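# Insert knob peg into top drawer, leave drawer open

## Task

Push the square peg of the free knob all the way into the hole on the top drawer, and have that drawer standing open by 85 mm or more. Both must hold without the robot supporting anything at the end; release the parts and pull the grippers away afterwards.

## Robot and tools

Robot: two arms, left_arm and right_arm, mounted on opposite sides of the table; left_arm's base sits on the +y side. The names are labels only and do not match image sides. Each arm has six joints (waist, shoulder, elbow, wrist pitch, wrist yaw, wrist roll) plus a parallel gripper.

Frame: one shared scene frame, origin at the table centre, +z up, table surface at z = +0.020 m. Reported gripper positions are in metres, orientation as a wxyz quaternion; they can be somewhat wrong, especially with the arm stretched out. Fingers point along the gripper's +x axis and close along its y axis; end_effector_position is the point between the pads, about 3 to 4 cm behind the fingertips.

Tool execute_actions, argument actions: a list holding zero or one item. An empty list returns the current state plus camera pictures. A move item is {"rows": [...], "steps": n} with n from 5 to 15 (default 15), each step being 1/30 s. Every row is one flat list of 14 numbers covering both arms: left_arm waist, shoulder, elbow, wrist pitch, wrist yaw, wrist roll, opening, then right_arm in the same seven-number order. Always send all 14, even when one arm should stay still (repeat its current values). Joint numbers are absolute target angles in radians, in the same form the Joint positions line prints, not offsets. Row k is used on step k; if rows run out, the last one is repeated. Ranges per arm: waist -3.054 to 3.054, shoulder 0.000 to 3.142, elbow 0.000 to 2.356, wrist pitch -1.571 to 1.571, wrist yaw -1.571 to 1.571, wrist roll -3.142 to 3.142. A target more than 0.010 rad beyond a range end (and further out than the current angle) gets the whole call refused, with nothing sent. Targets just past a real end are clipped, and the result may say "joint sent to its limit".
Opening is an absolute command from -1 to 1 on a unitless scale: +1 fully open (0.088 m pad gap), empty fingers touch near -0.80, lower values add nothing. Closing fully takes at least about 0.5 s.
A wait item is {"steps": n} with n up to 300: no new command, it returns after n steps counted from the previous result. Optional pictures: true adds images to any result.

Motion limits: each step, the commanded angle is held within a lead of the measured angle (0.211 rad for waist, shoulder, elbow; 0.213 wrist pitch; 0.267 wrist yaw; 0.228 wrist roll), and all targets of an arm are scaled back if they would move its gripper over 70 mm from where it is. So big moves need several calls. Friction may leave a joint short of target or ignore tiny changes; check Joint positions after moving. The last five steps of each action are run after the result is returned, and the simulation keeps advancing while you compose replies; arms keep heading to the last target until they settle or a step is HELD.

Result lines: the state line per arm gives position, quaternion and velocities. Joint positions and Joint velocities list six joints then the pad gap in metres. grip_measured is the finger opening on the command scale (offset up to ~1 mm per gripper, and reads up to ~0.061 narrow when squeezing hard). To hold a part, command an opening about 0.07 below grip_measured; less margin gives a lighter grip. Parts under ~3 mm thick get reduced force. grip_effort_n is motor-side effort in newtons (negative closes, positive opens), capped near 83 N, biased and noisy, and not zero at rest; "n/a" means no reading. "joint command not followed" means a clearance check altered or blocked joint targets; HELD marks steps where your row was not (fully) sent. MOTOR HOT appears from 50 °C; at 95 °C an OVER-TEMPERATURE FAULT holds the arm, and if it doesn't cool within 30 to 60 s the arm loses power and goes limp, so avoid long static loads.

Tool zoom_image: camera (cam_high, cam_low, cam_left_wrist or cam_right_wrist, each 504x504) and region [x0, y0, x1, y1] in pixels from the top-left, no larger than 504 by 504. It enlarges part of that camera's latest image.

Tool finished_scene: argument scene, the number of the current scene. Answering without any tool call ends everything.

Cautions: anything dropped or pushed off the table fails the task. Do not let the arms collide or press on each other. Contact torque reaching a joint's load limit (waist 17, shoulder 21.1, elbow 21, wrist pitch 5.55, wrist yaw 5.53, wrist roll 5.19 N m, held weight included) stops that arm for 10 s. Avoid slams, slips and forceful pushes. Expect occasional outside tugs on held parts or nudges to loose objects. Before finishing, open the grippers and back the arms away so the peg and open drawer stay in place unaided.

Each tool is called after ">>>" as a command line: name --argument value for each argument, lists and objects as JSON in quotes; but a table of rows of numbers goes row by row, as --pt "numbers of a row", without its own name.

## Session

>>> execute_actions --actions '[]'

Scene clock: 0.00 s of 4500.00 s.
left_arm: end_effector_position=(+0.1322, +0.1468, +0.3880) grip_measured=+0.981 grip_effort_n=n/a end_effector_quat_wxyz=(+0.807, -0.018, -0.025, -0.589) end_effector_velocity=(+0.000, +0.000, -0.004) end_effector_angular_velocity=(+0.009, +0.011, +0.004) | right_arm: end_effector_position=(+0.2122, -0.1565, +0.4500) grip_measured=+0.983 grip_effort_n=n/a end_effector_quat_wxyz=(+0.854, +0.015, -0.018, +0.521) end_effector_velocity=(-0.002, +0.000, -0.002) end_effector_angular_velocity=(-0.010, -0.003, +0.009)
Joint positions: left_arm=[-0.006  0.846  0.651  0.256  0.008 -0.001  0.087] | right_arm=[-0.006  0.855  0.648  0.253 -0.001  0.007  0.087]
Joint velocities: left_arm=[-0.002 -0.002 -0.007 -0.007 -0.007 -0.007  0.   ] | right_arm=[ 0.002 -0.002 -0.002 -0.007 -0.007 -0.007 -0.   ]
Motor temperatures (°C, as the motors report them): left_arm=[26 28 26 27 26 26] | right_arm=[25 25 25 25 28 26]
Heat: left arm: hottest shoulder 28 °C (+0.0 °C/min); right arm: hottest wrist yaw 28 °C (+0.0 °C/min).

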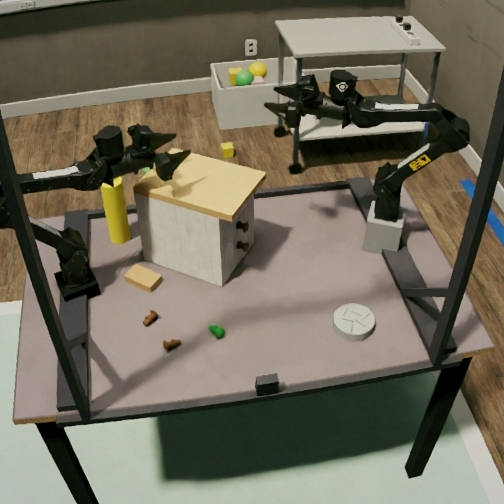

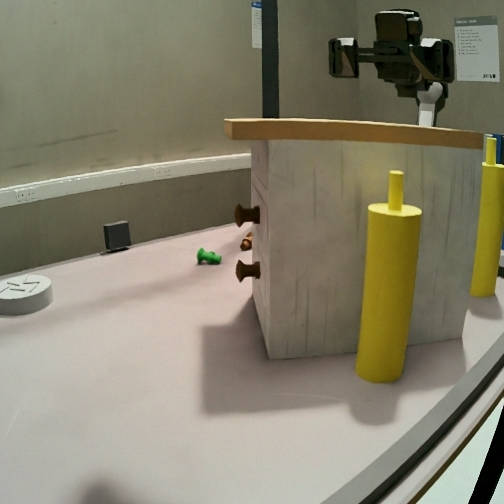

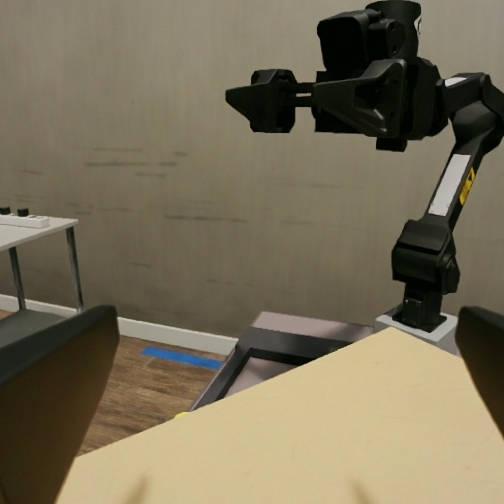

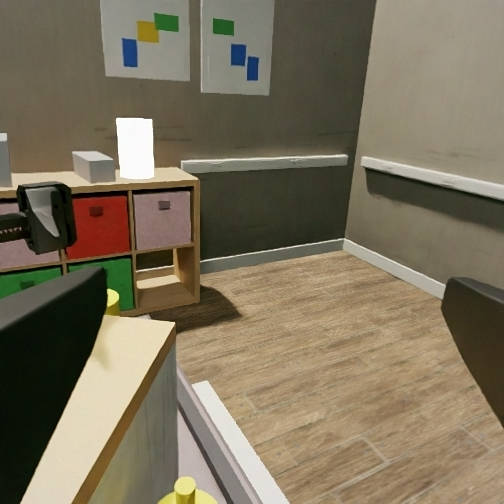

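>>> zoom_image --camera "cam_high" --region '[110, 160, 310, 360]'

Region (110, 160, 310, 360) of cam_high's 504x504 image, scaled by 2.520, with more detail than that image has.

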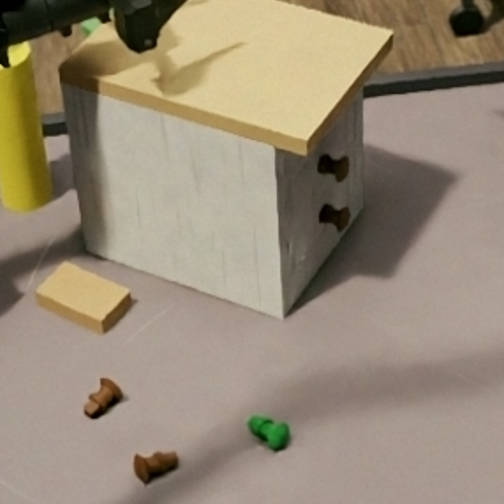

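>>> execute_actions --actions '[{"rows":[[-1.0,0.85,0.65,0.25,0,0,1,0.3,0.6,0.3,-0.2,0,0,1]]}]'

>>> execute_actions --actions '[{"rows":[[-1.0,1.0,0.5,-0.6,0,0,1,0.3,0.6,0.3,-0.2,0,0,1]]}]'

>>> execute_actions --actions '[{"steps":30}]' --pictures true

Scene clock: 1.43 s of 4500.00 s.
left_arm: end_effector_position=(-0.0413, +0.1405, +0.3870) grip_measured=+0.981 grip_effort_n=-3.0 end_effector_quat_wxyz=(+0.615, -0.023, -0.017, -0.788) end_effector_velocity=(-0.547, +0.138, -0.001) end_effector_angular_velocity=(+0.010, -0.010, -1.787) | right_arm: end_effector_position=(+0.1189, -0.1848, +0.2909) grip_measured=+0.983 grip_effort_n=-3.0 end_effector_quat_wxyz=(+0.759, -0.126, +0.160, +0.619) end_effector_velocity=(-0.133, -0.148, -0.471) end_effector_angular_velocity=(-1.456, +0.302, +0.384)
Joint positions: left_arm=[-0.568  0.847  0.651  0.253 -0.    -0.001  0.087] | right_arm=[ 0.269  0.628  0.349 -0.131 -0.     0.007  0.087]
Joint velocities: left_arm=[-1.795 -0.007  0.002 -0.022 -0.007  0.007 -0.   ] | right_arm=[ 0.393 -0.242 -0.725 -1.004  0.007  0.007 -0.   ]
Motor temperatures (°C, as the motors report them): left_arm=[26 28 27 27 26 26] | right_arm=[25 25 25 25 28 26]
Heat: left arm: hottest shoulder 28 °C (+0.0 °C/min); right arm: hottest wrist yaw 28 °C (+0.0 °C/min).
Steps of this call (steps 1 to 33: nothing new was sent; steps 34 to 43: the first 10 steps of this action). Readings (joint positions):
34: left_arm=[-0.025 0.846 0.651 0.256 -0.010 -0.001] | right_arm=[0.008 0.839 0.634 0.241 0.010 0.007]
35: left_arm=[-0.082 0.846 0.651 0.256 -0.012 -0.001] | right_arm=[0.047 0.803 0.605 0.199 0.008 0.007]
37: left_arm=[-0.207 0.846 0.651 0.254 -0.000 -0.001] | right_arm=[0.129 0.723 0.529 0.116 0.002 0.007]
41: left_arm=[-0.448 0.847 0.651 0.253 -0.000 -0.001] | right_arm=[0.234 0.649 0.403 -0.045 0.000 0.007]
43: the state above

Scene clock: 1.93 s of 4500.00 s.
left_arm: end_effector_position=(-0.1511, +0.2103, +0.2088) grip_measured=+0.981 grip_effort_n=-3.5 end_effector_quat_wxyz=(+0.416, +0.264, +0.130, -0.861) end_effector_velocity=(+0.130, +0.233, -0.511) end_effector_angular_velocity=(+1.837, -1.429, -0.136) | right_arm: end_effector_position=(+0.1096, -0.1952, +0.2640) grip_measured=+0.983 grip_effort_n=-3.0 end_effector_quat_wxyz=(+0.743, -0.155, +0.190, +0.623) end_effector_velocity=(-0.003, -0.003, -0.007) end_effector_angular_velocity=(-0.026, +0.009, +0.020)
Joint positions: left_arm=[-0.989  0.983  0.527 -0.141  0.005 -0.001  0.087] | right_arm=[ 0.297  0.604  0.306 -0.197 -0.     0.007  0.087]
Joint velocities: left_arm=[-0.134  0.222 -0.281 -1.824  0.007 -0.007 -0.   ] | right_arm=[-0.002 -0.002 -0.007 -0.022 -0.022 -0.007 -0.   ]
Motor temperatures (°C, as the motors report them): left_arm=[26 28 27 27 26 26] | right_arm=[25 25 25 25 28 26]
Heat: left arm: hottest shoulder 28 °C (+0.0 °C/min); right arm: hottest wrist yaw 28 °C (+0.0 °C/min).
Steps of this call (steps 1 to 5: the last 5 steps of your previous action; steps 6 to 15: the first 10 steps of this action). Readings (joint positions):
6: left_arm=[-0.909 0.855 0.646 0.243 0.010 -0.001] | right_arm=[0.295 0.608 0.306 -0.188 -0.000 0.007]
7: left_arm=[-0.926 0.863 0.641 0.222 0.012 -0.001] | right_arm=[0.296 0.605 0.306 -0.191 -0.000 0.007]
9: left_arm=[-0.944 0.894 0.616 0.157 0.007 -0.001] | right_arm=[0.296 0.605 0.306 -0.196 -0.000 0.007]
13: left_arm=[-0.976 0.962 0.549 -0.019 0.006 -0.001] | right_arm=[0.297 0.604 0.306 -0.197 -0.000 0.007]
15: the state above

Scene clock: 2.93 s of 4500.00 s.
left_arm: end_effector_position=(-0.1039, +0.2731, +0.1311) grip_measured=+0.981 grip_effort_n=-3.5 end_effector_quat_wxyz=(+0.370, +0.467, +0.226, -0.771) end_effector_velocity=(-0.001, -0.000, -0.001) end_effector_angular_velocity=(-0.004, -0.001, +0.003) | right_arm: end_effector_position=(+0.1096, -0.1952, +0.2640) grip_measured=+0.983 grip_effort_n=-3.0 end_effector_quat_wxyz=(+0.743, -0.155, +0.190, +0.623) end_effector_velocity=(+0.002, -0.001, +0.000) end_effector_angular_velocity=(-0.004, -0.009, -0.005)
Joint positions: left_arm=[-0.998  0.997  0.505 -0.598  0.003 -0.001  0.087] | right_arm=[ 0.297  0.604  0.306 -0.197 -0.     0.007  0.087]
Joint velocities: left_arm=[-0.007  0.002 -0.002  0.007 -0.007 -0.007 -0.   ] | right_arm=[-0.002 -0.002  0.002 -0.007  0.007 -0.007  0.   ]
Motor temperatures (°C, as the motors report them): left_arm=[26 28 27 27 26 26] | right_arm=[25 25 26 25 28 26]
Heat: left arm: hottest shoulder 28 °C (+0.0 °C/min); right arm: hottest wrist yaw 28 °C (+0.0 °C/min).
Kept back: nothing.
Steps of this call (steps 1 to 5: the last 5 steps of your previous action; steps 6 to 30: the robot went on to your last target). Readings (joint positions):
1: left_arm=[-0.992 0.989 0.518 -0.203 0.005 -0.001] | right_arm=[0.297 0.604 0.306 -0.197 -0.000 0.007]
2: left_arm=[-0.995 0.993 0.513 -0.264 0.004 -0.001] | right_arm=[0.297 0.604 0.306 -0.197 -0.000 0.007]
4: left_arm=[-0.996 0.996 0.509 -0.385 0.004 -0.001] | right_arm=[0.297 0.604 0.306 -0.197 -0.000 0.007]
8: left_arm=[-0.997 0.996 0.505 -0.554 0.003 -0.001] | right_arm=[0.297 0.604 0.306 -0.197 -0.000 0.007]
30: the state above
All arms were judged still, so your last target was given up. Only a new action makes them travel on or press farther. Fingers that are still opening or closing keep moving.

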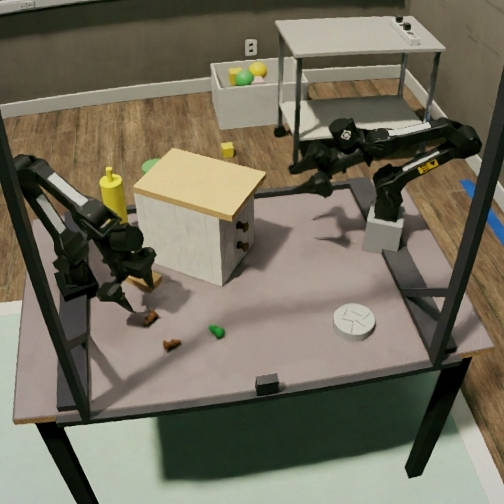

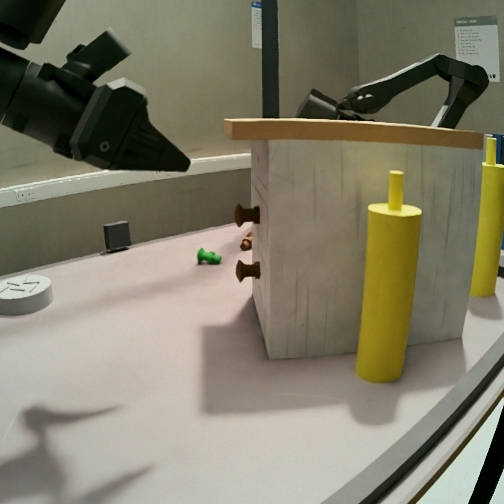

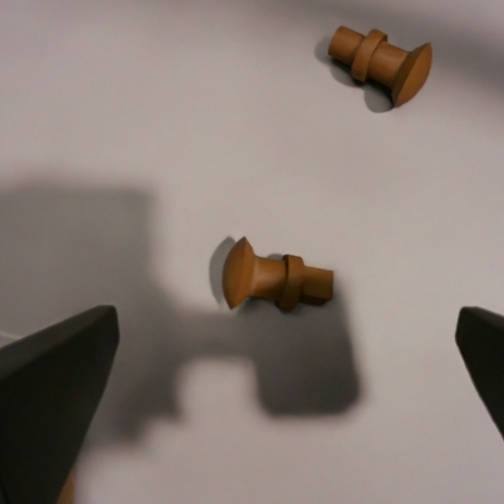

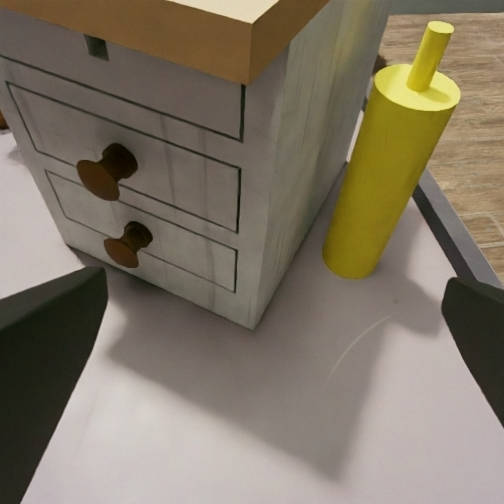

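>>> execute_actions --actions '[{"rows":[[-1.1,1.4,1.0,-0.9,0,0,1,0.3,0.6,0.3,-0.2,0,0,1],[-1.1,1.4,1.0,-0.9,0,0,1,0.3,0.6,0.3,-0.2,0,0,1],[-1.1,1.4,1.0,-0.9,0,0,1,0.3,0.6,0.3,-0.2,0,0,1],[-1.1,1.4,1.0,-0.9,0,0,1,0.3,0.6,0.3,-0.2,0,0,1],[-1.1,1.4,1.0,-0.9,0,0,1,0.3,0.6,0.3,-0.2,0,0,1],[-1.1,1.4,1.0,-0.9,0,0,1,0.3,0.6,0.3,-0.2,0,0,1],[-1.1,1.4,1.0,-0.9,0,0,1,0.3,0.6,0.3,-0.2,0,0,1],[-1.1,1.4,1.0,-0.9,0,0,1,0.3,0.6,0.3,-0.2,0,0,1],[-1.1,1.772,1.185,-0.984,0,1.45,1,0.3,0.6,0.3,-0.2,0,0,1]]}]'

>>> execute_actions --actions '[{"steps":40}]' --pictures true

Scene clock: 6.30 s of 4500.00 s.
left_arm: end_effector_position=(-0.1607, +0.2450, +0.1694) grip_measured=+0.981 grip_effort_n=-3.5 end_effector_quat_wxyz=(+0.271, +0.594, +0.205, -0.729) end_effector_velocity=(-0.303, -0.304, +0.155) end_effector_angular_velocity=(-0.373, -0.198, -1.846) | right_arm: end_effector_position=(+0.1096, -0.1952, +0.2640) grip_measured=+0.983 grip_effort_n=-3.0 end_effector_quat_wxyz=(+0.743, -0.155, +0.190, +0.623) end_effector_velocity=(+0.001, -0.001, -0.002) end_effector_angular_velocity=(-0.009, -0.009, -0.005)
Joint positions: left_arm=[-1.095  1.443  1.023 -0.939 -0.     0.109  0.087] | right_arm=[ 0.297  0.604  0.306 -0.197 -0.     0.007  0.087]
Joint velocities: left_arm=[-0.022  1.463  1.863 -0.271 -0.007  1.868 -0.   ] | right_arm=[-0.002 -0.002 -0.002 -0.007  0.007 -0.007 -0.   ]
Motor temperatures (°C, as the motors report them): left_arm=[26 28 27 27 26 26] | right_arm=[25 25 26 26 28 26]
Heat: left arm: hottest shoulder 28 °C (+0.0 °C/min); right arm: hottest wrist yaw 28 °C (+0.0 °C/min).
Steps of this call (steps 1 to 90: nothing new was sent; then 0.03 s passed at rest; steps 91 to 100: the first 10 steps of this action). Readings (joint positions):
91: left_arm=[-1.007 1.022 0.530 -0.641 -0.004 -0.001] | right_arm=[0.297 0.604 0.306 -0.197 -0.000 0.007]
92: left_arm=[-1.035 1.077 0.585 -0.720 -0.004 -0.001] | right_arm=[0.297 0.604 0.306 -0.197 -0.000 0.007]
94: left_arm=[-1.075 1.203 0.702 -0.806 -0.000 -0.001] | right_arm=[0.297 0.604 0.306 -0.197 -0.000 0.007]
98: left_arm=[-1.094 1.365 0.911 -0.872 -0.000 -0.001] | right_arm=[0.297 0.604 0.306 -0.197 -0.000 0.007]
100: the state above

Scene clock: 7.63 s of 4500.00 s.
left_arm: end_effector_position=(-0.1810, +0.2252, +0.1209) grip_measured=+0.981 grip_effort_n=-4.4 end_effector_quat_wxyz=(-0.225, +0.670, -0.227, -0.670) end_effector_velocity=(+0.002, +0.001, +0.000) end_effector_angular_velocity=(+0.000, -0.010, +0.005) | right_arm: end_effector_position=(+0.1096, -0.1952, +0.2640) grip_measured=+0.983 grip_effort_n=-3.0 end_effector_quat_wxyz=(+0.743, -0.155, +0.190, +0.623) end_effector_velocity=(-0.002, -0.001, -0.001) end_effector_angular_velocity=(-0.003, -0.002, +0.012)
Joint positions: left_arm=[-1.098  1.766  1.18  -0.983 -0.     1.447  0.087] | right_arm=[ 0.297  0.604  0.306 -0.197 -0.     0.007  0.087]
Joint velocities: left_arm=[-0.002 -0.002 -0.002 -0.007 -0.007 -0.007 -0.   ] | right_arm=[ 0.002 -0.007 -0.002 -0.007 -0.007 -0.007 -0.   ]
Motor temperatures (°C, as the motors report them): left_arm=[26 29 28 27 26 26] | right_arm=[25 25 26 26 28 26]
Heat: left arm: hottest shoulder 29 °C (+7.9 °C/min); right arm: hottest wrist yaw 28 °C (+0.0 °C/min).
Kept back: nothing.
Steps of this call (steps 1 to 5: the last 5 steps of your previous action; steps 6 to 40: the robot went on to your last target). Readings (joint positions):
1: left_arm=[-1.096 1.497 1.080 -0.941 -0.000 0.174] | right_arm=[0.297 0.604 0.306 -0.197 -0.000 0.007]
2: left_arm=[-1.097 1.554 1.125 -0.943 -0.000 0.238] | right_arm=[0.297 0.604 0.306 -0.197 -0.000 0.007]
4: left_arm=[-1.097 1.655 1.172 -0.961 -0.000 0.368] | right_arm=[0.297 0.604 0.306 -0.197 -0.000 0.007]
8: left_arm=[-1.097 1.761 1.174 -0.983 -0.000 0.626] | right_arm=[0.297 0.604 0.306 -0.197 -0.000 0.007]
40: the state above

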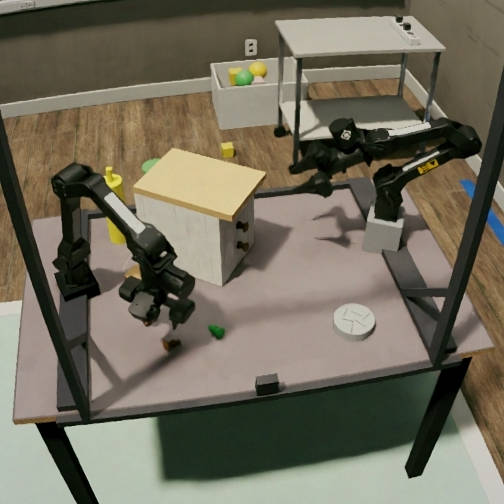

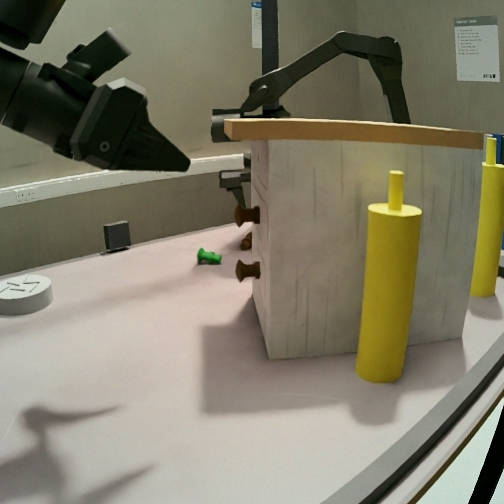

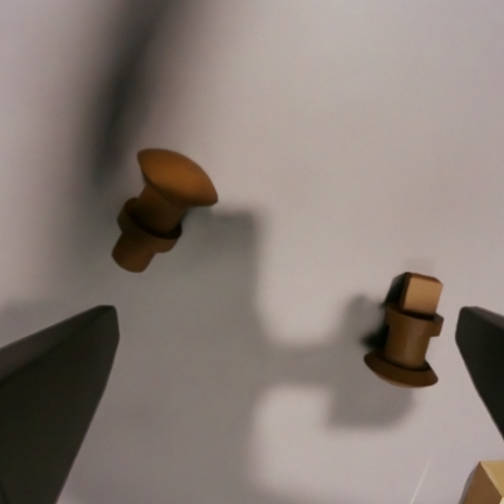

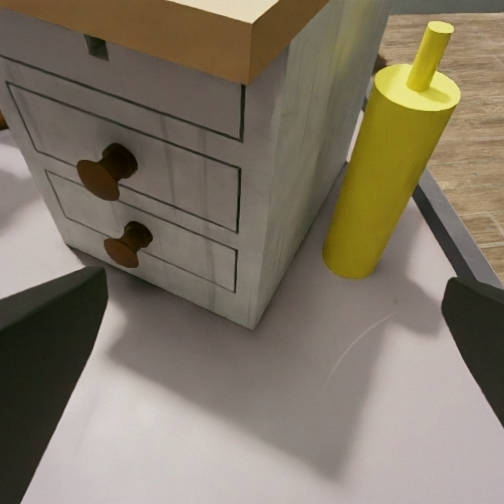

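>>> execute_actions --actions '[{"rows":[[-1.1,1.662,0.88,-0.789,0,1.65,0.3,0.3,0.6,0.3,-0.2,0,0,1]]}]'

>>> execute_actions --actions '[{"steps":20}]' --pictures true

Scene clock: 8.20 s of 4500.00 s.
left_arm: end_effector_position=(-0.1479, +0.2592, +0.0804) grip_measured=+0.322 grip_effort_n=-15.6 end_effector_quat_wxyz=(-0.292, +0.646, -0.288, -0.644) end_effector_velocity=(-0.020, -0.021, +0.006) end_effector_angular_velocity=(-0.111, +0.099, -0.039) | right_arm: end_effector_position=(+0.1096, -0.1952, +0.2640) grip_measured=+0.983 grip_effort_n=-3.0 end_effector_quat_wxyz=(+0.743, -0.155, +0.190, +0.623) end_effector_velocity=(+0.001, -0.001, +0.000) end_effector_angular_velocity=(-0.003, -0.002, +0.003)
Joint positions: left_arm=[-1.098  1.672  0.891 -0.796 -0.     1.642  0.055] | right_arm=[ 0.297  0.604  0.306 -0.197 -0.     0.007  0.087]
Joint velocities: left_arm=[-0.002 -0.027 -0.002  0.125 -0.007  0.037 -0.012] | right_arm=[-0.007 -0.002  0.002 -0.007 -0.007 -0.007 -0.   ]
Motor temperatures (°C, as the motors report them): left_arm=[26 29 28 27 26 26] | right_arm=[25 25 26 26 28 26]
Heat: left arm: hottest shoulder 29 °C (+7.3 °C/min); right arm: hottest wrist yaw 28 °C (+0.0 °C/min).
Steps of this call (steps 1 to 7: the robot went on to your last target; steps 8 to 17: the first 10 steps of this action). Readings (joint positions):
8: left_arm=[-1.098 1.754 1.154 -0.944 -0.000 1.485] | right_arm=[0.297 0.604 0.306 -0.197 -0.000 0.007]
9: left_arm=[-1.098 1.727 1.100 -0.876 -0.000 1.538] | right_arm=[0.297 0.604 0.306 -0.197 -0.000 0.007]
11: left_arm=[-1.098 1.683 0.997 -0.842 -0.000 1.598] | right_arm=[0.297 0.604 0.306 -0.197 -0.000 0.007]
15: left_arm=[-1.098 1.674 0.897 -0.807 -0.000 1.637] | right_arm=[0.297 0.604 0.306 -0.197 -0.000 0.007]
17: the state above

Scene clock: 8.87 s of 4500.00 s.
left_arm: end_effector_position=(-0.1483, +0.2587, +0.0808) grip_measured=+0.302 grip_effort_n=-16.0 end_effector_quat_wxyz=(-0.292, +0.644, -0.292, -0.644) end_effector_velocity=(+0.001, -0.003, +0.000) end_effector_angular_velocity=(-0.021, -0.011, +0.005) | right_arm: end_effector_position=(+0.1096, -0.1952, +0.2640) grip_measured=+0.983 grip_effort_n=-3.0 end_effector_quat_wxyz=(+0.743, -0.155, +0.190, +0.623) end_effector_velocity=(-0.003, +0.001, +0.002) end_effector_angular_velocity=(+0.015, +0.015, +0.013)
Joint positions: left_arm=[-1.098  1.668  0.889 -0.791 -0.     1.647  0.054] | right_arm=[ 0.297  0.604  0.306 -0.197 -0.     0.007  0.087]
Joint velocities: left_arm=[-0.002 -0.002 -0.002  0.007 -0.022 -0.007 -0.   ] | right_arm=[-0.002 -0.007 -0.002  0.007 -0.022  0.007 -0.   ]
Motor temperatures (°C, as the motors report them): left_arm=[26 29 28 27 26 26] | right_arm=[25 25 26 26 28 26]
Heat: left arm: hottest shoulder 29 °C (+6.8 °C/min); right arm: hottest wrist yaw 28 °C (+0.0 °C/min).
Kept back: nothing.
Steps of this call (steps 1 to 5: the last 5 steps of your previous action; steps 6 to 15: the robot went on to your last target; steps 16 to 20: nothing new was sent). Readings (joint positions):
1: left_arm=[-1.098 1.670 0.891 -0.793 -0.000 1.644] | right_arm=[0.297 0.604 0.306 -0.197 -0.000 0.007]
2: left_arm=[-1.098 1.669 0.891 -0.792 -0.000 1.645] | right_arm=[0.297 0.604 0.306 -0.197 -0.000 0.007]
4: left_arm=[-1.098 1.668 0.890 -0.792 -0.000 1.646] | right_arm=[0.297 0.604 0.306 -0.197 -0.000 0.007]
8: left_arm=[-1.098 1.668 0.889 -0.792 -0.000 1.647] | right_arm=[0.297 0.604 0.306 -0.197 -0.000 0.007]
20: the state above
All arms were judged still, so your last target was given up. Only a new action makes them travel on or press farther. Fingers that are still opening or closing keep moving.

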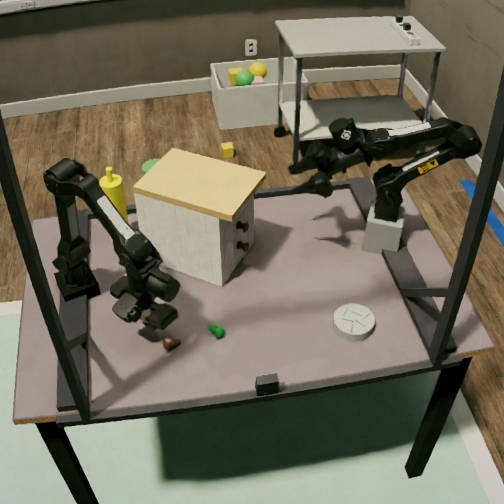

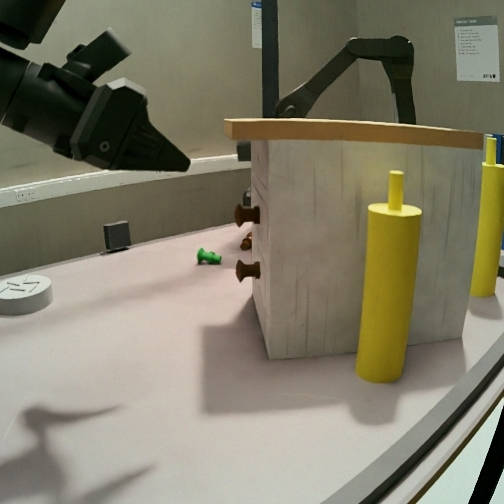

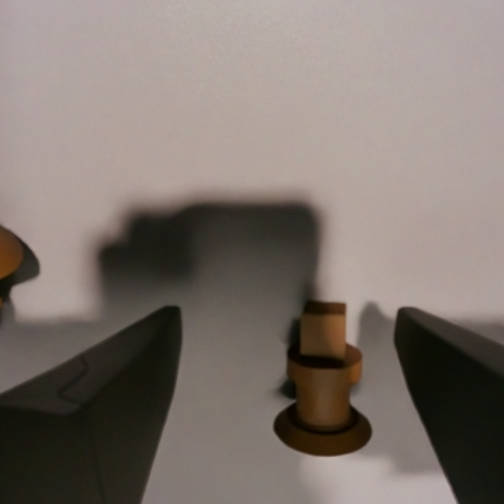

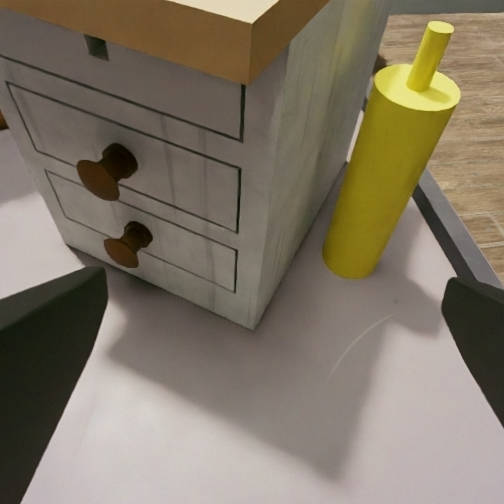

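>>> execute_actions --actions '[{"rows":[[-1.12,1.68,0.80,-0.695,0,1.65,0.1,0.3,0.6,0.3,-0.2,0,0,1]]}]'

>>> execute_actions --actions '[{"rows":[[-1.12,1.68,0.80,-0.695,0,1.65,-0.65,0.3,0.6,0.3,-0.2,0,0,1]]}]'

>>> execute_actions --actions '[{"steps":15}]' --pictures true

Scene clock: 9.40 s of 4500.00 s.
left_arm: end_effector_position=(-0.1454, +0.2686, +0.0625) grip_measured=+0.107 grip_effort_n=-16.0 end_effector_quat_wxyz=(-0.296, +0.640, -0.301, -0.642) end_effector_velocity=(-0.000, -0.006, +0.000) end_effector_angular_velocity=(-0.031, +0.000, -0.005) | right_arm: end_effector_position=(+0.1096, -0.1952, +0.2640) grip_measured=+0.983 grip_effort_n=-3.0 end_effector_quat_wxyz=(+0.743, -0.155, +0.190, +0.623) end_effector_velocity=(-0.002, -0.002, -0.005) end_effector_angular_velocity=(-0.022, +0.001, +0.012)
Joint positions: left_arm=[-1.117  1.674  0.808 -0.698 -0.     1.648  0.044] | right_arm=[ 0.297  0.604  0.306 -0.197 -0.     0.007  0.087]
Joint velocities: left_arm=[ 0.002 -0.002 -0.002  0.022 -0.022  0.007 -0.003] | right_arm=[ 0.002 -0.002 -0.002 -0.022 -0.007 -0.007 -0.   ]
Motor temperatures (°C, as the motors report them): left_arm=[26 29 28 27 26 26] | right_arm=[25 25 27 26 28 26]
Heat: left arm: hottest shoulder 29 °C (+6.4 °C/min); right arm: hottest wrist yaw 28 °C (+0.0 °C/min).
Steps of this call (steps 1 to 6: nothing new was sent; steps 7 to 16: the first 10 steps of this action). Readings (joint positions):
7: left_arm=[-1.099 1.668 0.878 -0.773 -0.000 1.647] | right_arm=[0.297 0.604 0.306 -0.197 -0.000 0.007]
8: left_arm=[-1.103 1.667 0.861 -0.740 -0.000 1.647] | right_arm=[0.297 0.604 0.306 -0.197 -0.000 0.007]
10: left_arm=[-1.113 1.670 0.831 -0.722 -0.000 1.647] | right_arm=[0.297 0.604 0.306 -0.197 -0.000 0.007]
14: left_arm=[-1.117 1.674 0.808 -0.703 -0.000 1.648] | right_arm=[0.297 0.604 0.306 -0.197 -0.000 0.007]
16: the state above

Scene clock: 9.90 s of 4500.00 s.
left_arm: end_effector_position=(-0.1457, +0.2685, +0.0625) grip_measured=-0.624 grip_effort_n=-30.0 end_effector_quat_wxyz=(-0.295, +0.640, -0.301, -0.642) end_effector_velocity=(+0.003, +0.002, -0.001) end_effector_angular_velocity=(+0.003, -0.014, -0.010) | right_arm: end_effector_position=(+0.1096, -0.1952, +0.2640) grip_measured=+0.983 grip_effort_n=-3.0 end_effector_quat_wxyz=(+0.743, -0.155, +0.190, +0.623) end_effector_velocity=(-0.002, -0.002, -0.004) end_effector_angular_velocity=(-0.017, +0.000, +0.012)
Joint positions: left_arm=[-1.117  1.674  0.808 -0.697 -0.     1.648  0.008] | right_arm=[ 0.297  0.604  0.306 -0.197 -0.     0.007  0.087]
Joint velocities: left_arm=[-0.002 -0.002 -0.007 -0.007 -0.007  0.007 -0.014] | right_arm=[ 0.002 -0.007 -0.002 -0.022 -0.007 -0.007 -0.   ]
Motor temperatures (°C, as the motors report them): left_arm=[26 29 28 27 26 26] | right_arm=[25 25 27 26 28 26]
Heat: left arm: hottest shoulder 29 °C (+6.1 °C/min); right arm: hottest wrist yaw 28 °C (+0.0 °C/min).
Steps of this call (steps 1 to 5: the last 5 steps of your previous action; steps 6 to 15: the first 10 steps of this action). Readings (joint positions):
6: left_arm=[-1.117 1.674 0.808 -0.697 -0.000 1.648] | right_arm=[0.297 0.604 0.306 -0.197 -0.000 0.007]
7: left_arm=[-1.117 1.674 0.808 -0.697 -0.000 1.648] | right_arm=[0.297 0.604 0.306 -0.197 -0.000 0.007]
9: left_arm=[-1.117 1.674 0.808 -0.697 -0.000 1.648] | right_arm=[0.297 0.604 0.306 -0.197 -0.000 0.007]
13: left_arm=[-1.117 1.674 0.808 -0.697 -0.000 1.648] | right_arm=[0.297 0.604 0.306 -0.197 -0.000 0.007]
15: the state above

Scene clock: 10.40 s of 4500.00 s.
left_arm: end_effector_position=(-0.1457, +0.2685, +0.0625) grip_measured=-0.644 grip_effort_n=-37.4 end_effector_quat_wxyz=(-0.295, +0.640, -0.301, -0.642) end_effector_velocity=(+0.000, +0.003, +0.000) end_effector_angular_velocity=(+0.010, -0.000, -0.010) | right_arm: end_effector_position=(+0.1096, -0.1952, +0.2640) grip_measured=+0.983 grip_effort_n=-3.0 end_effector_quat_wxyz=(+0.743, -0.155, +0.190, +0.623) end_effector_velocity=(+0.003, -0.002, -0.002) end_effector_angular_velocity=(-0.009, -0.009, -0.010)
Joint positions: left_arm=[-1.117  1.674  0.808 -0.697 -0.     1.648  0.007] | right_arm=[ 0.297  0.604  0.306 -0.197 -0.     0.007  0.087]
Joint velocities: left_arm=[-0.002 -0.002 -0.002 -0.007  0.007  0.007 -0.   ] | right_arm=[-0.007 -0.002 -0.002 -0.007  0.007 -0.007 -0.   ]
Motor temperatures (°C, as the motors report them): left_arm=[26 29 28 27 26 26] | right_arm=[25 25 27 26 28 26]
Heat: left arm: hottest shoulder 29 °C (+5.8 °C/min); right arm: hottest wrist yaw 28 °C (+0.0 °C/min).
Kept back: nothing.
Steps of this call (steps 1 to 5: the last 5 steps of your previous action; steps 6 to 15: the robot went on to your last target). Readings (joint positions):
1: left_arm=[-1.117 1.674 0.808 -0.697 -0.000 1.648] | right_arm=[0.297 0.604 0.306 -0.197 -0.000 0.007]
2: left_arm=[-1.117 1.674 0.808 -0.697 -0.000 1.648] | right_arm=[0.297 0.604 0.306 -0.197 -0.000 0.007]
4: left_arm=[-1.117 1.674 0.808 -0.697 -0.000 1.648] | right_arm=[0.297 0.604 0.306 -0.197 -0.000 0.007]
8: left_arm=[-1.117 1.674 0.808 -0.697 -0.000 1.648] | right_arm=[0.297 0.604 0.306 -0.197 -0.000 0.007]
15: the state above
All arms were judged still, so your last target was given up. Only a new action makes them travel on or press farther. Fingers that are still opening or closing keep moving.

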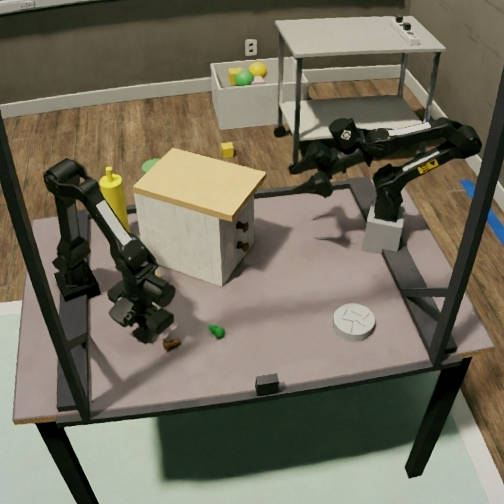

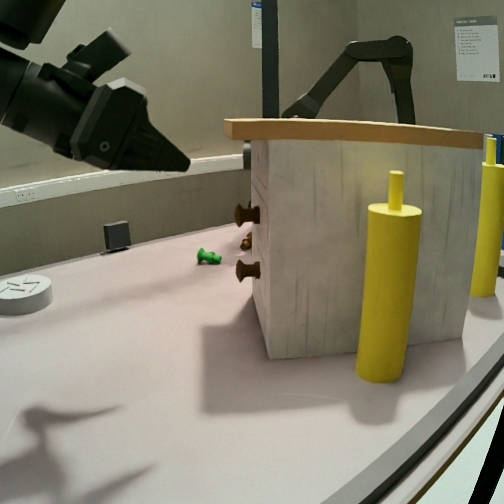

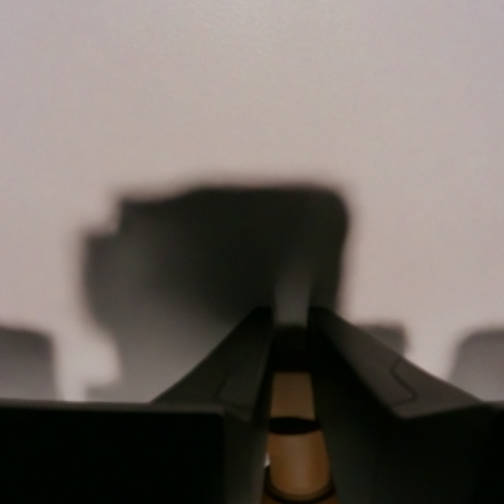

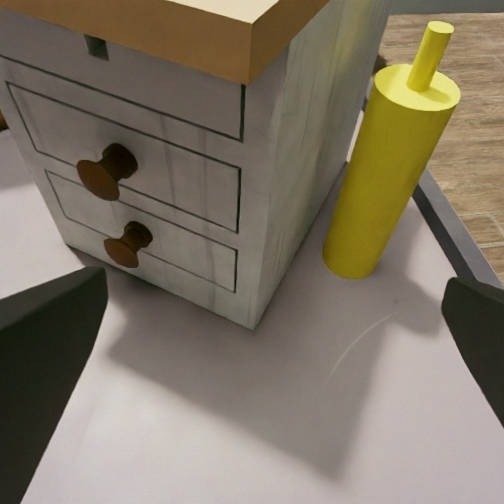

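Marginal; shift toward the head by 8 mm.

>>> execute_actions --actions '[{"rows":[[-1.12,1.68,0.80,-0.695,0,1.65,-0.2,0.3,0.6,0.3,-0.2,0,0,1],[-1.12,1.68,0.80,-0.695,0,1.65,-0.2,0.3,0.6,0.3,-0.2,0,0,1],[-1.12,1.68,0.80,-0.695,0,1.65,-0.2,0.3,0.6,0.3,-0.2,0,0,1],[-1.12,1.68,0.80,-0.695,0,1.65,-0.2,0.3,0.6,0.3,-0.2,0,0,1],[-1.085,1.69,0.80,-0.688,0,1.67,-0.2,0.3,0.6,0.3,-0.2,0,0,1]]}]'

>>> execute_actions --actions '[{"rows":[[-1.085,1.69,0.80,-0.688,0,1.67,-0.72,0.3,0.6,0.3,-0.2,0,0,1]]}]'

>>> execute_actions --actions '[{"steps":15}]' --pictures true

Scene clock: 10.97 s of 4500.00 s.
left_arm: end_effector_position=(-0.1409, +0.2632, +0.0608) grip_measured=-0.214 grip_effort_n=11.9 end_effector_quat_wxyz=(-0.292, +0.642, -0.297, -0.644) end_effector_velocity=(+0.011, -0.007, -0.004) end_effector_angular_velocity=(-0.006, -0.024, +0.029) | right_arm: end_effector_position=(+0.1096, -0.1952, +0.2640) grip_measured=+0.983 grip_effort_n=-3.0 end_effector_quat_wxyz=(+0.743, -0.155, +0.190, +0.623) end_effector_velocity=(-0.003, -0.001, -0.003) end_effector_angular_velocity=(-0.007, +0.005, +0.020)
Joint positions: left_arm=[-1.089  1.68   0.808 -0.691  0.     1.665  0.029] | right_arm=[ 0.297  0.604  0.306 -0.197 -0.     0.007  0.087]
Joint velocities: left_arm=[ 0.037  0.012 -0.007  0.007 -0.022  0.007  0.006] | right_arm=[-0.002 -0.007 -0.007 -0.007 -0.022 -0.007 -0.   ]
Motor temperatures (°C, as the motors report them): left_arm=[26 29 28 27 26 26] | right_arm=[25 25 27 26 28 26]
Heat: left arm: hottest shoulder 29 °C (+5.5 °C/min); right arm: hottest wrist yaw 28 °C (+0.0 °C/min).
Steps of this call (steps 1 to 7: nothing new was sent; steps 8 to 17: the first 10 steps of this action). Readings (joint positions):
8: left_arm=[-1.117 1.674 0.808 -0.697 -0.000 1.648] | right_arm=[0.297 0.604 0.306 -0.197 -0.000 0.007]
9: left_arm=[-1.117 1.674 0.808 -0.697 -0.000 1.648] | right_arm=[0.297 0.604 0.306 -0.197 -0.000 0.007]
11: left_arm=[-1.117 1.674 0.808 -0.697 -0.000 1.648] | right_arm=[0.297 0.604 0.306 -0.197 -0.000 0.007]
15: left_arm=[-1.095 1.679 0.808 -0.692 0.000 1.662] | right_arm=[0.297 0.604 0.306 -0.197 -0.000 0.007]
17: the state above

Scene clock: 11.47 s of 4500.00 s.
left_arm: end_effector_position=(-0.1407, +0.2627, +0.0607) grip_measured=-0.634 grip_effort_n=-83.5 end_effector_quat_wxyz=(-0.292, +0.642, -0.297, -0.644) end_effector_velocity=(-0.000, +0.002, +0.001) end_effector_angular_velocity=(+0.007, +0.004, +0.005) | right_arm: end_effector_position=(+0.1096, -0.1952, +0.2640) grip_measured=+0.983 grip_effort_n=-3.0 end_effector_quat_wxyz=(+0.743, -0.155, +0.190, +0.623) end_effector_velocity=(-0.001, -0.001, -0.003) end_effector_angular_velocity=(-0.013, -0.001, +0.007)
Joint positions: left_arm=[-1.087  1.681  0.808 -0.69   0.     1.667  0.008] | right_arm=[ 0.297  0.604  0.306 -0.197 -0.     0.007  0.087]
Joint velocities: left_arm=[-0.002 -0.007 -0.002 -0.007  0.007 -0.007 -0.   ] | right_arm=[-0.002  0.002 -0.002 -0.007 -0.007 -0.007 -0.   ]
Motor temperatures (°C, as the motors report them): left_arm=[26 29 28 27 26 26] | right_arm=[25 25 27 26 28 26]
Heat: left arm: hottest shoulder 29 °C (+5.2 °C/min); right arm: hottest wrist yaw 28 °C (+0.0 °C/min).
Steps of this call (steps 1 to 5: the last 5 steps of your previous action; steps 6 to 15: the first 10 steps of this action). Readings (joint positions):
6: left_arm=[-1.088 1.681 0.808 -0.690 0.000 1.667] | right_arm=[0.297 0.604 0.306 -0.197 -0.000 0.007]
7: left_arm=[-1.088 1.681 0.808 -0.690 0.000 1.667] | right_arm=[0.297 0.604 0.306 -0.197 -0.000 0.007]
9: left_arm=[-1.088 1.681 0.808 -0.690 0.000 1.667] | right_arm=[0.297 0.604 0.306 -0.197 -0.000 0.007]
13: left_arm=[-1.087 1.681 0.808 -0.690 0.000 1.667] | right_arm=[0.297 0.604 0.306 -0.197 -0.000 0.007]
15: the state above

Scene clock: 11.97 s of 4500.00 s.
left_arm: end_effector_position=(-0.1407, +0.2627, +0.0607) grip_measured=-0.634 grip_effort_n=-83.5 end_effector_quat_wxyz=(-0.292, +0.642, -0.297, -0.644) end_effector_velocity=(-0.001, +0.000, -0.001) end_effector_angular_velocity=(-0.007, -0.004, +0.000) | right_arm: end_effector_position=(+0.1096, -0.1952, +0.2640) grip_measured=+0.983 grip_effort_n=-3.0 end_effector_quat_wxyz=(+0.743, -0.155, +0.190, +0.623) end_effector_velocity=(+0.002, -0.005, -0.008) end_effector_angular_velocity=(-0.036, +0.009, -0.017)
Joint positions: left_arm=[-1.087  1.681  0.808 -0.69   0.     1.667  0.008] | right_arm=[ 0.297  0.604  0.306 -0.197 -0.     0.007  0.087]
Joint velocities: left_arm=[-0.007  0.002 -0.002  0.007 -0.007 -0.007  0.   ] | right_arm=[-0.007 -0.002 -0.002 -0.037  0.007  0.007 -0.   ]
Motor temperatures (°C, as the motors report them): left_arm=[26 29 28 27 26 26] | right_arm=[25 25 27 26 28 26]
Heat: left arm: hottest shoulder 29 °C (+5.0 °C/min); right arm: hottest wrist yaw 28 °C (+0.0 °C/min).
Kept back: nothing.
Steps of this call (steps 1 to 5: the last 5 steps of your previous action; steps 6 to 15: the robot went on to your last target). Readings (joint positions):
1: left_arm=[-1.087 1.681 0.808 -0.690 0.000 1.667] | right_arm=[0.297 0.604 0.306 -0.197 -0.000 0.007]
2: left_arm=[-1.087 1.681 0.808 -0.690 0.000 1.667] | right_arm=[0.297 0.604 0.306 -0.197 -0.000 0.007]
4: left_arm=[-1.087 1.681 0.808 -0.690 0.000 1.667] | right_arm=[0.297 0.604 0.306 -0.197 -0.000 0.007]
8: left_arm=[-1.087 1.681 0.808 -0.690 0.000 1.667] | right_arm=[0.297 0.604 0.306 -0.197 -0.000 0.007]
15: the state above
All arms were judged still, so your last target was given up. Only a new action makes them travel on or press farther. Fingers that are still opening or closing keep moving.

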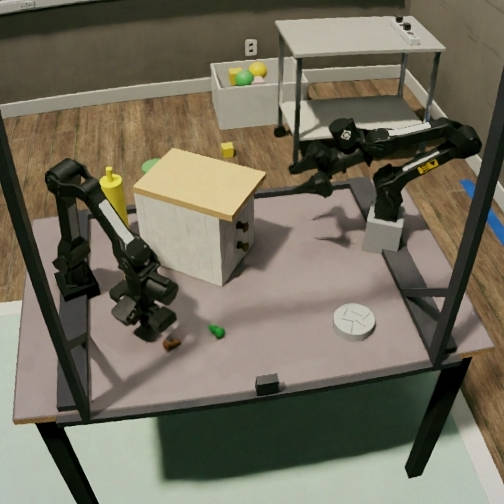

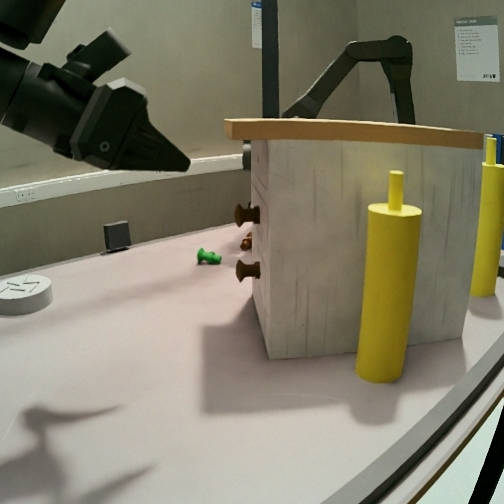

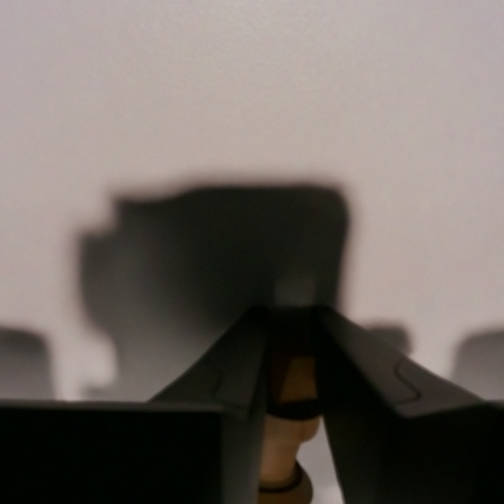

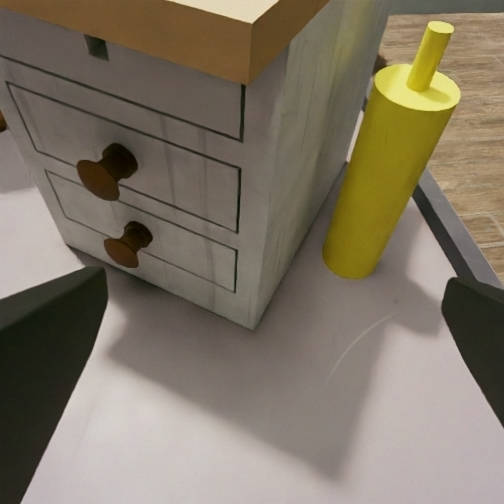

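>>> execute_actions --actions '[{"rows":[[-1.085,1.7,1.2,-1.07,0,1.8,-0.72,0.906,0.9,0.4,0.4,0,0,0.3]]}]'

>>> execute_actions --actions '[{"rows":[[-0.927,2.077,1.805,-1.299,0,2.094,-0.72,0.906,2.261,0.712,1.4,0,0,0.3]]}]'

>>> execute_actions --actions '[{"steps":45}]' --pictures true

Scene clock: 12.70 s of 4500.00 s.
left_arm: end_effector_position=(-0.1726, +0.2294, +0.1448) grip_measured=-0.634 grip_effort_n=-83.5 end_effector_quat_wxyz=(-0.328, +0.621, -0.342, -0.625) end_effector_velocity=(+0.014, +0.014, +0.026) end_effector_angular_velocity=(+0.081, -0.089, -0.054) | right_arm: end_effector_position=(-0.0458, -0.1465, +0.3377) grip_measured=+0.322 grip_effort_n=-17.0 end_effector_quat_wxyz=(+0.563, -0.065, +0.048, +0.823) end_effector_velocity=(-0.309, -0.076, +0.205) end_effector_angular_velocity=(+0.771, +0.300, +1.045)
Joint positions: left_arm=[-1.087  1.693  1.192 -1.051  0.     1.794  0.008] | right_arm=[ 0.838  0.887  0.389  0.336 -0.004  0.006  0.055]
Joint velocities: left_arm=[-0.002 -0.002  0.105 -0.227 -0.007  0.051 -0.   ] | right_arm=[ 0.979  0.032  0.12   0.74  -0.066 -0.007 -0.012]
Motor temperatures (°C, as the motors report them): left_arm=[26 29 28 27 26 26] | right_arm=[25 25 27 26 28 26]
Heat: left arm: hottest shoulder 29 °C (+4.7 °C/min); right arm: hottest wrist yaw 28 °C (+0.0 °C/min).
Steps of this call (steps 1 to 12: nothing new was sent; steps 13 to 22: the first 10 steps of this action). Readings (joint positions):
13: left_arm=[-1.087 1.683 0.833 -0.730 0.000 1.692] | right_arm=[0.320 0.629 0.312 -0.174 0.014 0.007]
14: left_arm=[-1.087 1.694 0.881 -0.811 0.000 1.728] | right_arm=[0.382 0.685 0.326 -0.106 0.011 0.007]
16: left_arm=[-1.087 1.701 0.991 -0.919 0.000 1.765] | right_arm=[0.503 0.801 0.367 0.022 0.005 0.007]
20: left_arm=[-1.087 1.696 1.171 -1.027 0.000 1.789] | right_arm=[0.742 0.880 0.384 0.256 0.004 0.007]
22: the state above

Scene clock: 13.20 s of 4500.00 s.
left_arm: end_effector_position=(-0.1802, +0.1304, +0.1505) grip_measured=-0.634 grip_effort_n=-83.5 end_effector_quat_wxyz=(-0.397, +0.602, -0.348, -0.599) end_effector_velocity=(-0.159, -0.210, +0.238) end_effector_angular_velocity=(-0.858, +0.584, -0.118) | right_arm: end_effector_position=(-0.1060, -0.0639, +0.4418) grip_measured=+0.303 grip_effort_n=-17.0 end_effector_quat_wxyz=(+0.533, +0.113, -0.069, +0.836) end_effector_velocity=(-0.109, +0.231, -0.282) end_effector_angular_velocity=(+0.065, +0.005, +0.004)
Joint positions: left_arm=[-0.923  2.072  1.717 -1.286 -0.002  2.082  0.008] | right_arm=[ 0.903  1.395  0.712  0.95  -0.003  0.006  0.054]
Joint velocities: left_arm=[-0.037  0.032  1.062  0.007 -0.007  0.081  0.   ] | right_arm=[ 0.002  1.673  0.042  1.692 -0.007 -0.022 -0.   ]
Motor temperatures (°C, as the motors report them): left_arm=[26 29 28 27 26 26] | right_arm=[25 25 27 27 28 26]
Heat: left arm: hottest shoulder 29 °C (+4.5 °C/min); right arm: hottest wrist yaw 28 °C (+0.0 °C/min).
Steps of this call (steps 1 to 5: the last 5 steps of your previous action; steps 6 to 15: the first 10 steps of this action). Readings (joint positions):
6: left_arm=[-1.078 1.719 1.223 -1.110 0.008 1.840] | right_arm=[0.898 0.914 0.410 0.408 -0.003 0.006]
7: left_arm=[-1.047 1.768 1.286 -1.189 0.011 1.911] | right_arm=[0.899 0.963 0.444 0.460 -0.003 0.006]
9: left_arm=[-0.975 1.881 1.409 -1.233 0.001 2.005] | right_arm=[0.901 1.072 0.543 0.568 -0.003 0.006]
13: left_arm=[-0.922 2.050 1.630 -1.282 -0.002 2.072] | right_arm=[0.903 1.287 0.697 0.829 -0.003 0.006]
15: the state above

Scene clock: 14.70 s of 4500.00 s.
left_arm: end_effector_position=(-0.1911, +0.1166, +0.1734) grip_measured=-0.634 grip_effort_n=-83.5 end_effector_quat_wxyz=(-0.373, +0.599, -0.379, -0.598) end_effector_velocity=(+0.003, +0.004, +0.000) end_effector_angular_velocity=(+0.014, -0.018, +0.020) | right_arm: end_effector_position=(-0.1300, -0.0123, +0.1642) grip_measured=+0.303 grip_effort_n=-17.4 end_effector_quat_wxyz=(+0.536, -0.058, +0.041, +0.841) end_effector_velocity=(+0.000, -0.001, -0.001) end_effector_angular_velocity=(-0.004, -0.009, +0.006)
Joint positions: left_arm=[-0.926  2.067  1.802 -1.298 -0.002  2.091  0.008] | right_arm=[ 0.903  2.25   0.709  1.4   -0.003  0.006  0.054]
Joint velocities: left_arm=[-0.002 -0.002 -0.002 -0.022 -0.007 -0.022 -0.   ] | right_arm=[-0.002 -0.002 -0.002 -0.007 -0.007 -0.007 -0.   ]
Motor temperatures (°C, as the motors report them): left_arm=[26 30 28 27 26 26] | right_arm=[25 25 27 27 28 26]
Heat: left arm: hottest shoulder 30 °C (+8.2 °C/min); right arm: hottest wrist yaw 28 °C (+0.0 °C/min).
Kept back: nothing.
Steps of this call (steps 1 to 5: the last 5 steps of your previous action; steps 6 to 45: the robot went on to your last target). Readings (joint positions):
1: left_arm=[-0.924 2.072 1.747 -1.287 -0.002 2.085] | right_arm=[0.903 1.452 0.712 1.008 -0.003 0.006]
2: left_arm=[-0.925 2.069 1.771 -1.291 -0.002 2.087] | right_arm=[0.903 1.511 0.712 1.066 -0.003 0.006]
4: left_arm=[-0.926 2.064 1.797 -1.293 -0.002 2.089] | right_arm=[0.903 1.629 0.712 1.185 -0.003 0.006]
8: left_arm=[-0.926 2.066 1.802 -1.298 -0.002 2.090] | right_arm=[0.903 1.850 0.713 1.353 -0.003 0.006]
45: the state above
All arms were judged still, so your last target was given up. Only a new action makes them travel on or press farther. Fingers that are still opening or closing keep moving.

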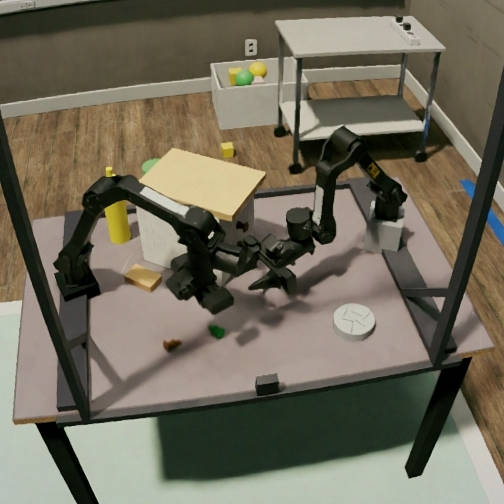

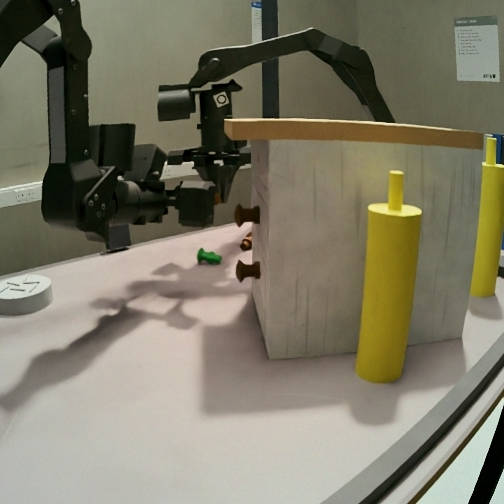

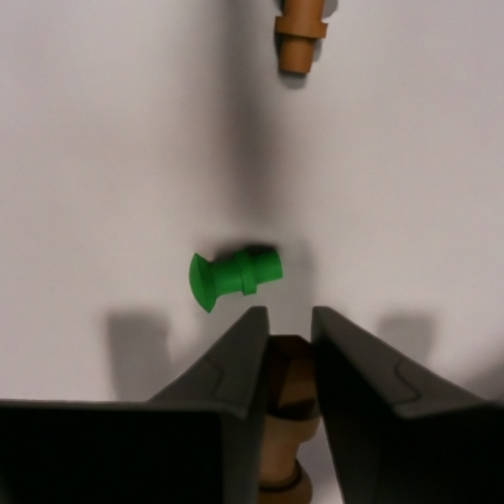

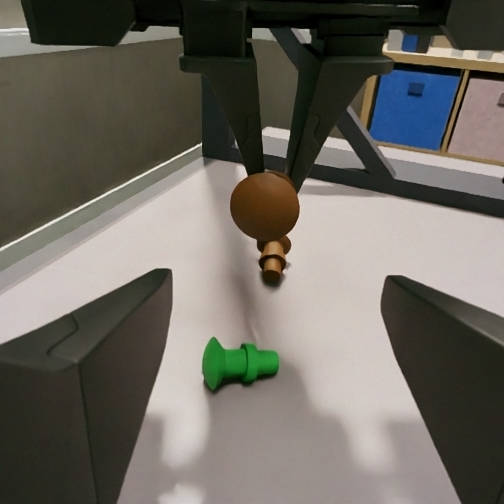

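>>> zoom_image --camera "cam_left_wrist" --region '[190, 300, 394, 504]'

>>> zoom_image --camera "cam_right_wrist" --region '[180, 120, 360, 300]'

Region (190, 300, 394, 504) of cam_left_wrist's 504x504 image, scaled by 2.471, with more detail than that image has.

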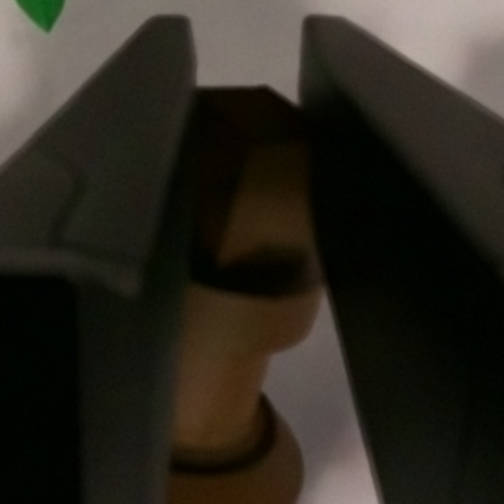

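Region (180, 120, 360, 300) of cam_right_wrist's 504x504 image, scaled by 2.800, with more detail than that image has.

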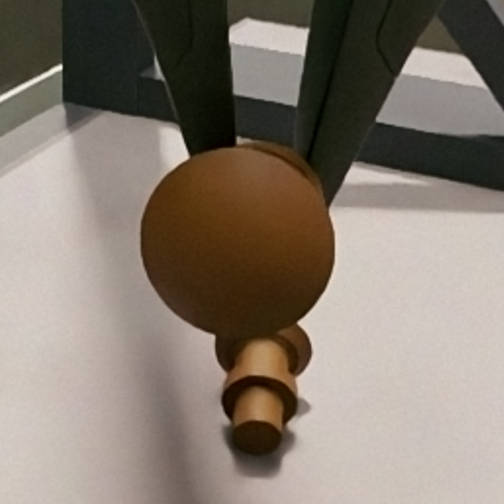

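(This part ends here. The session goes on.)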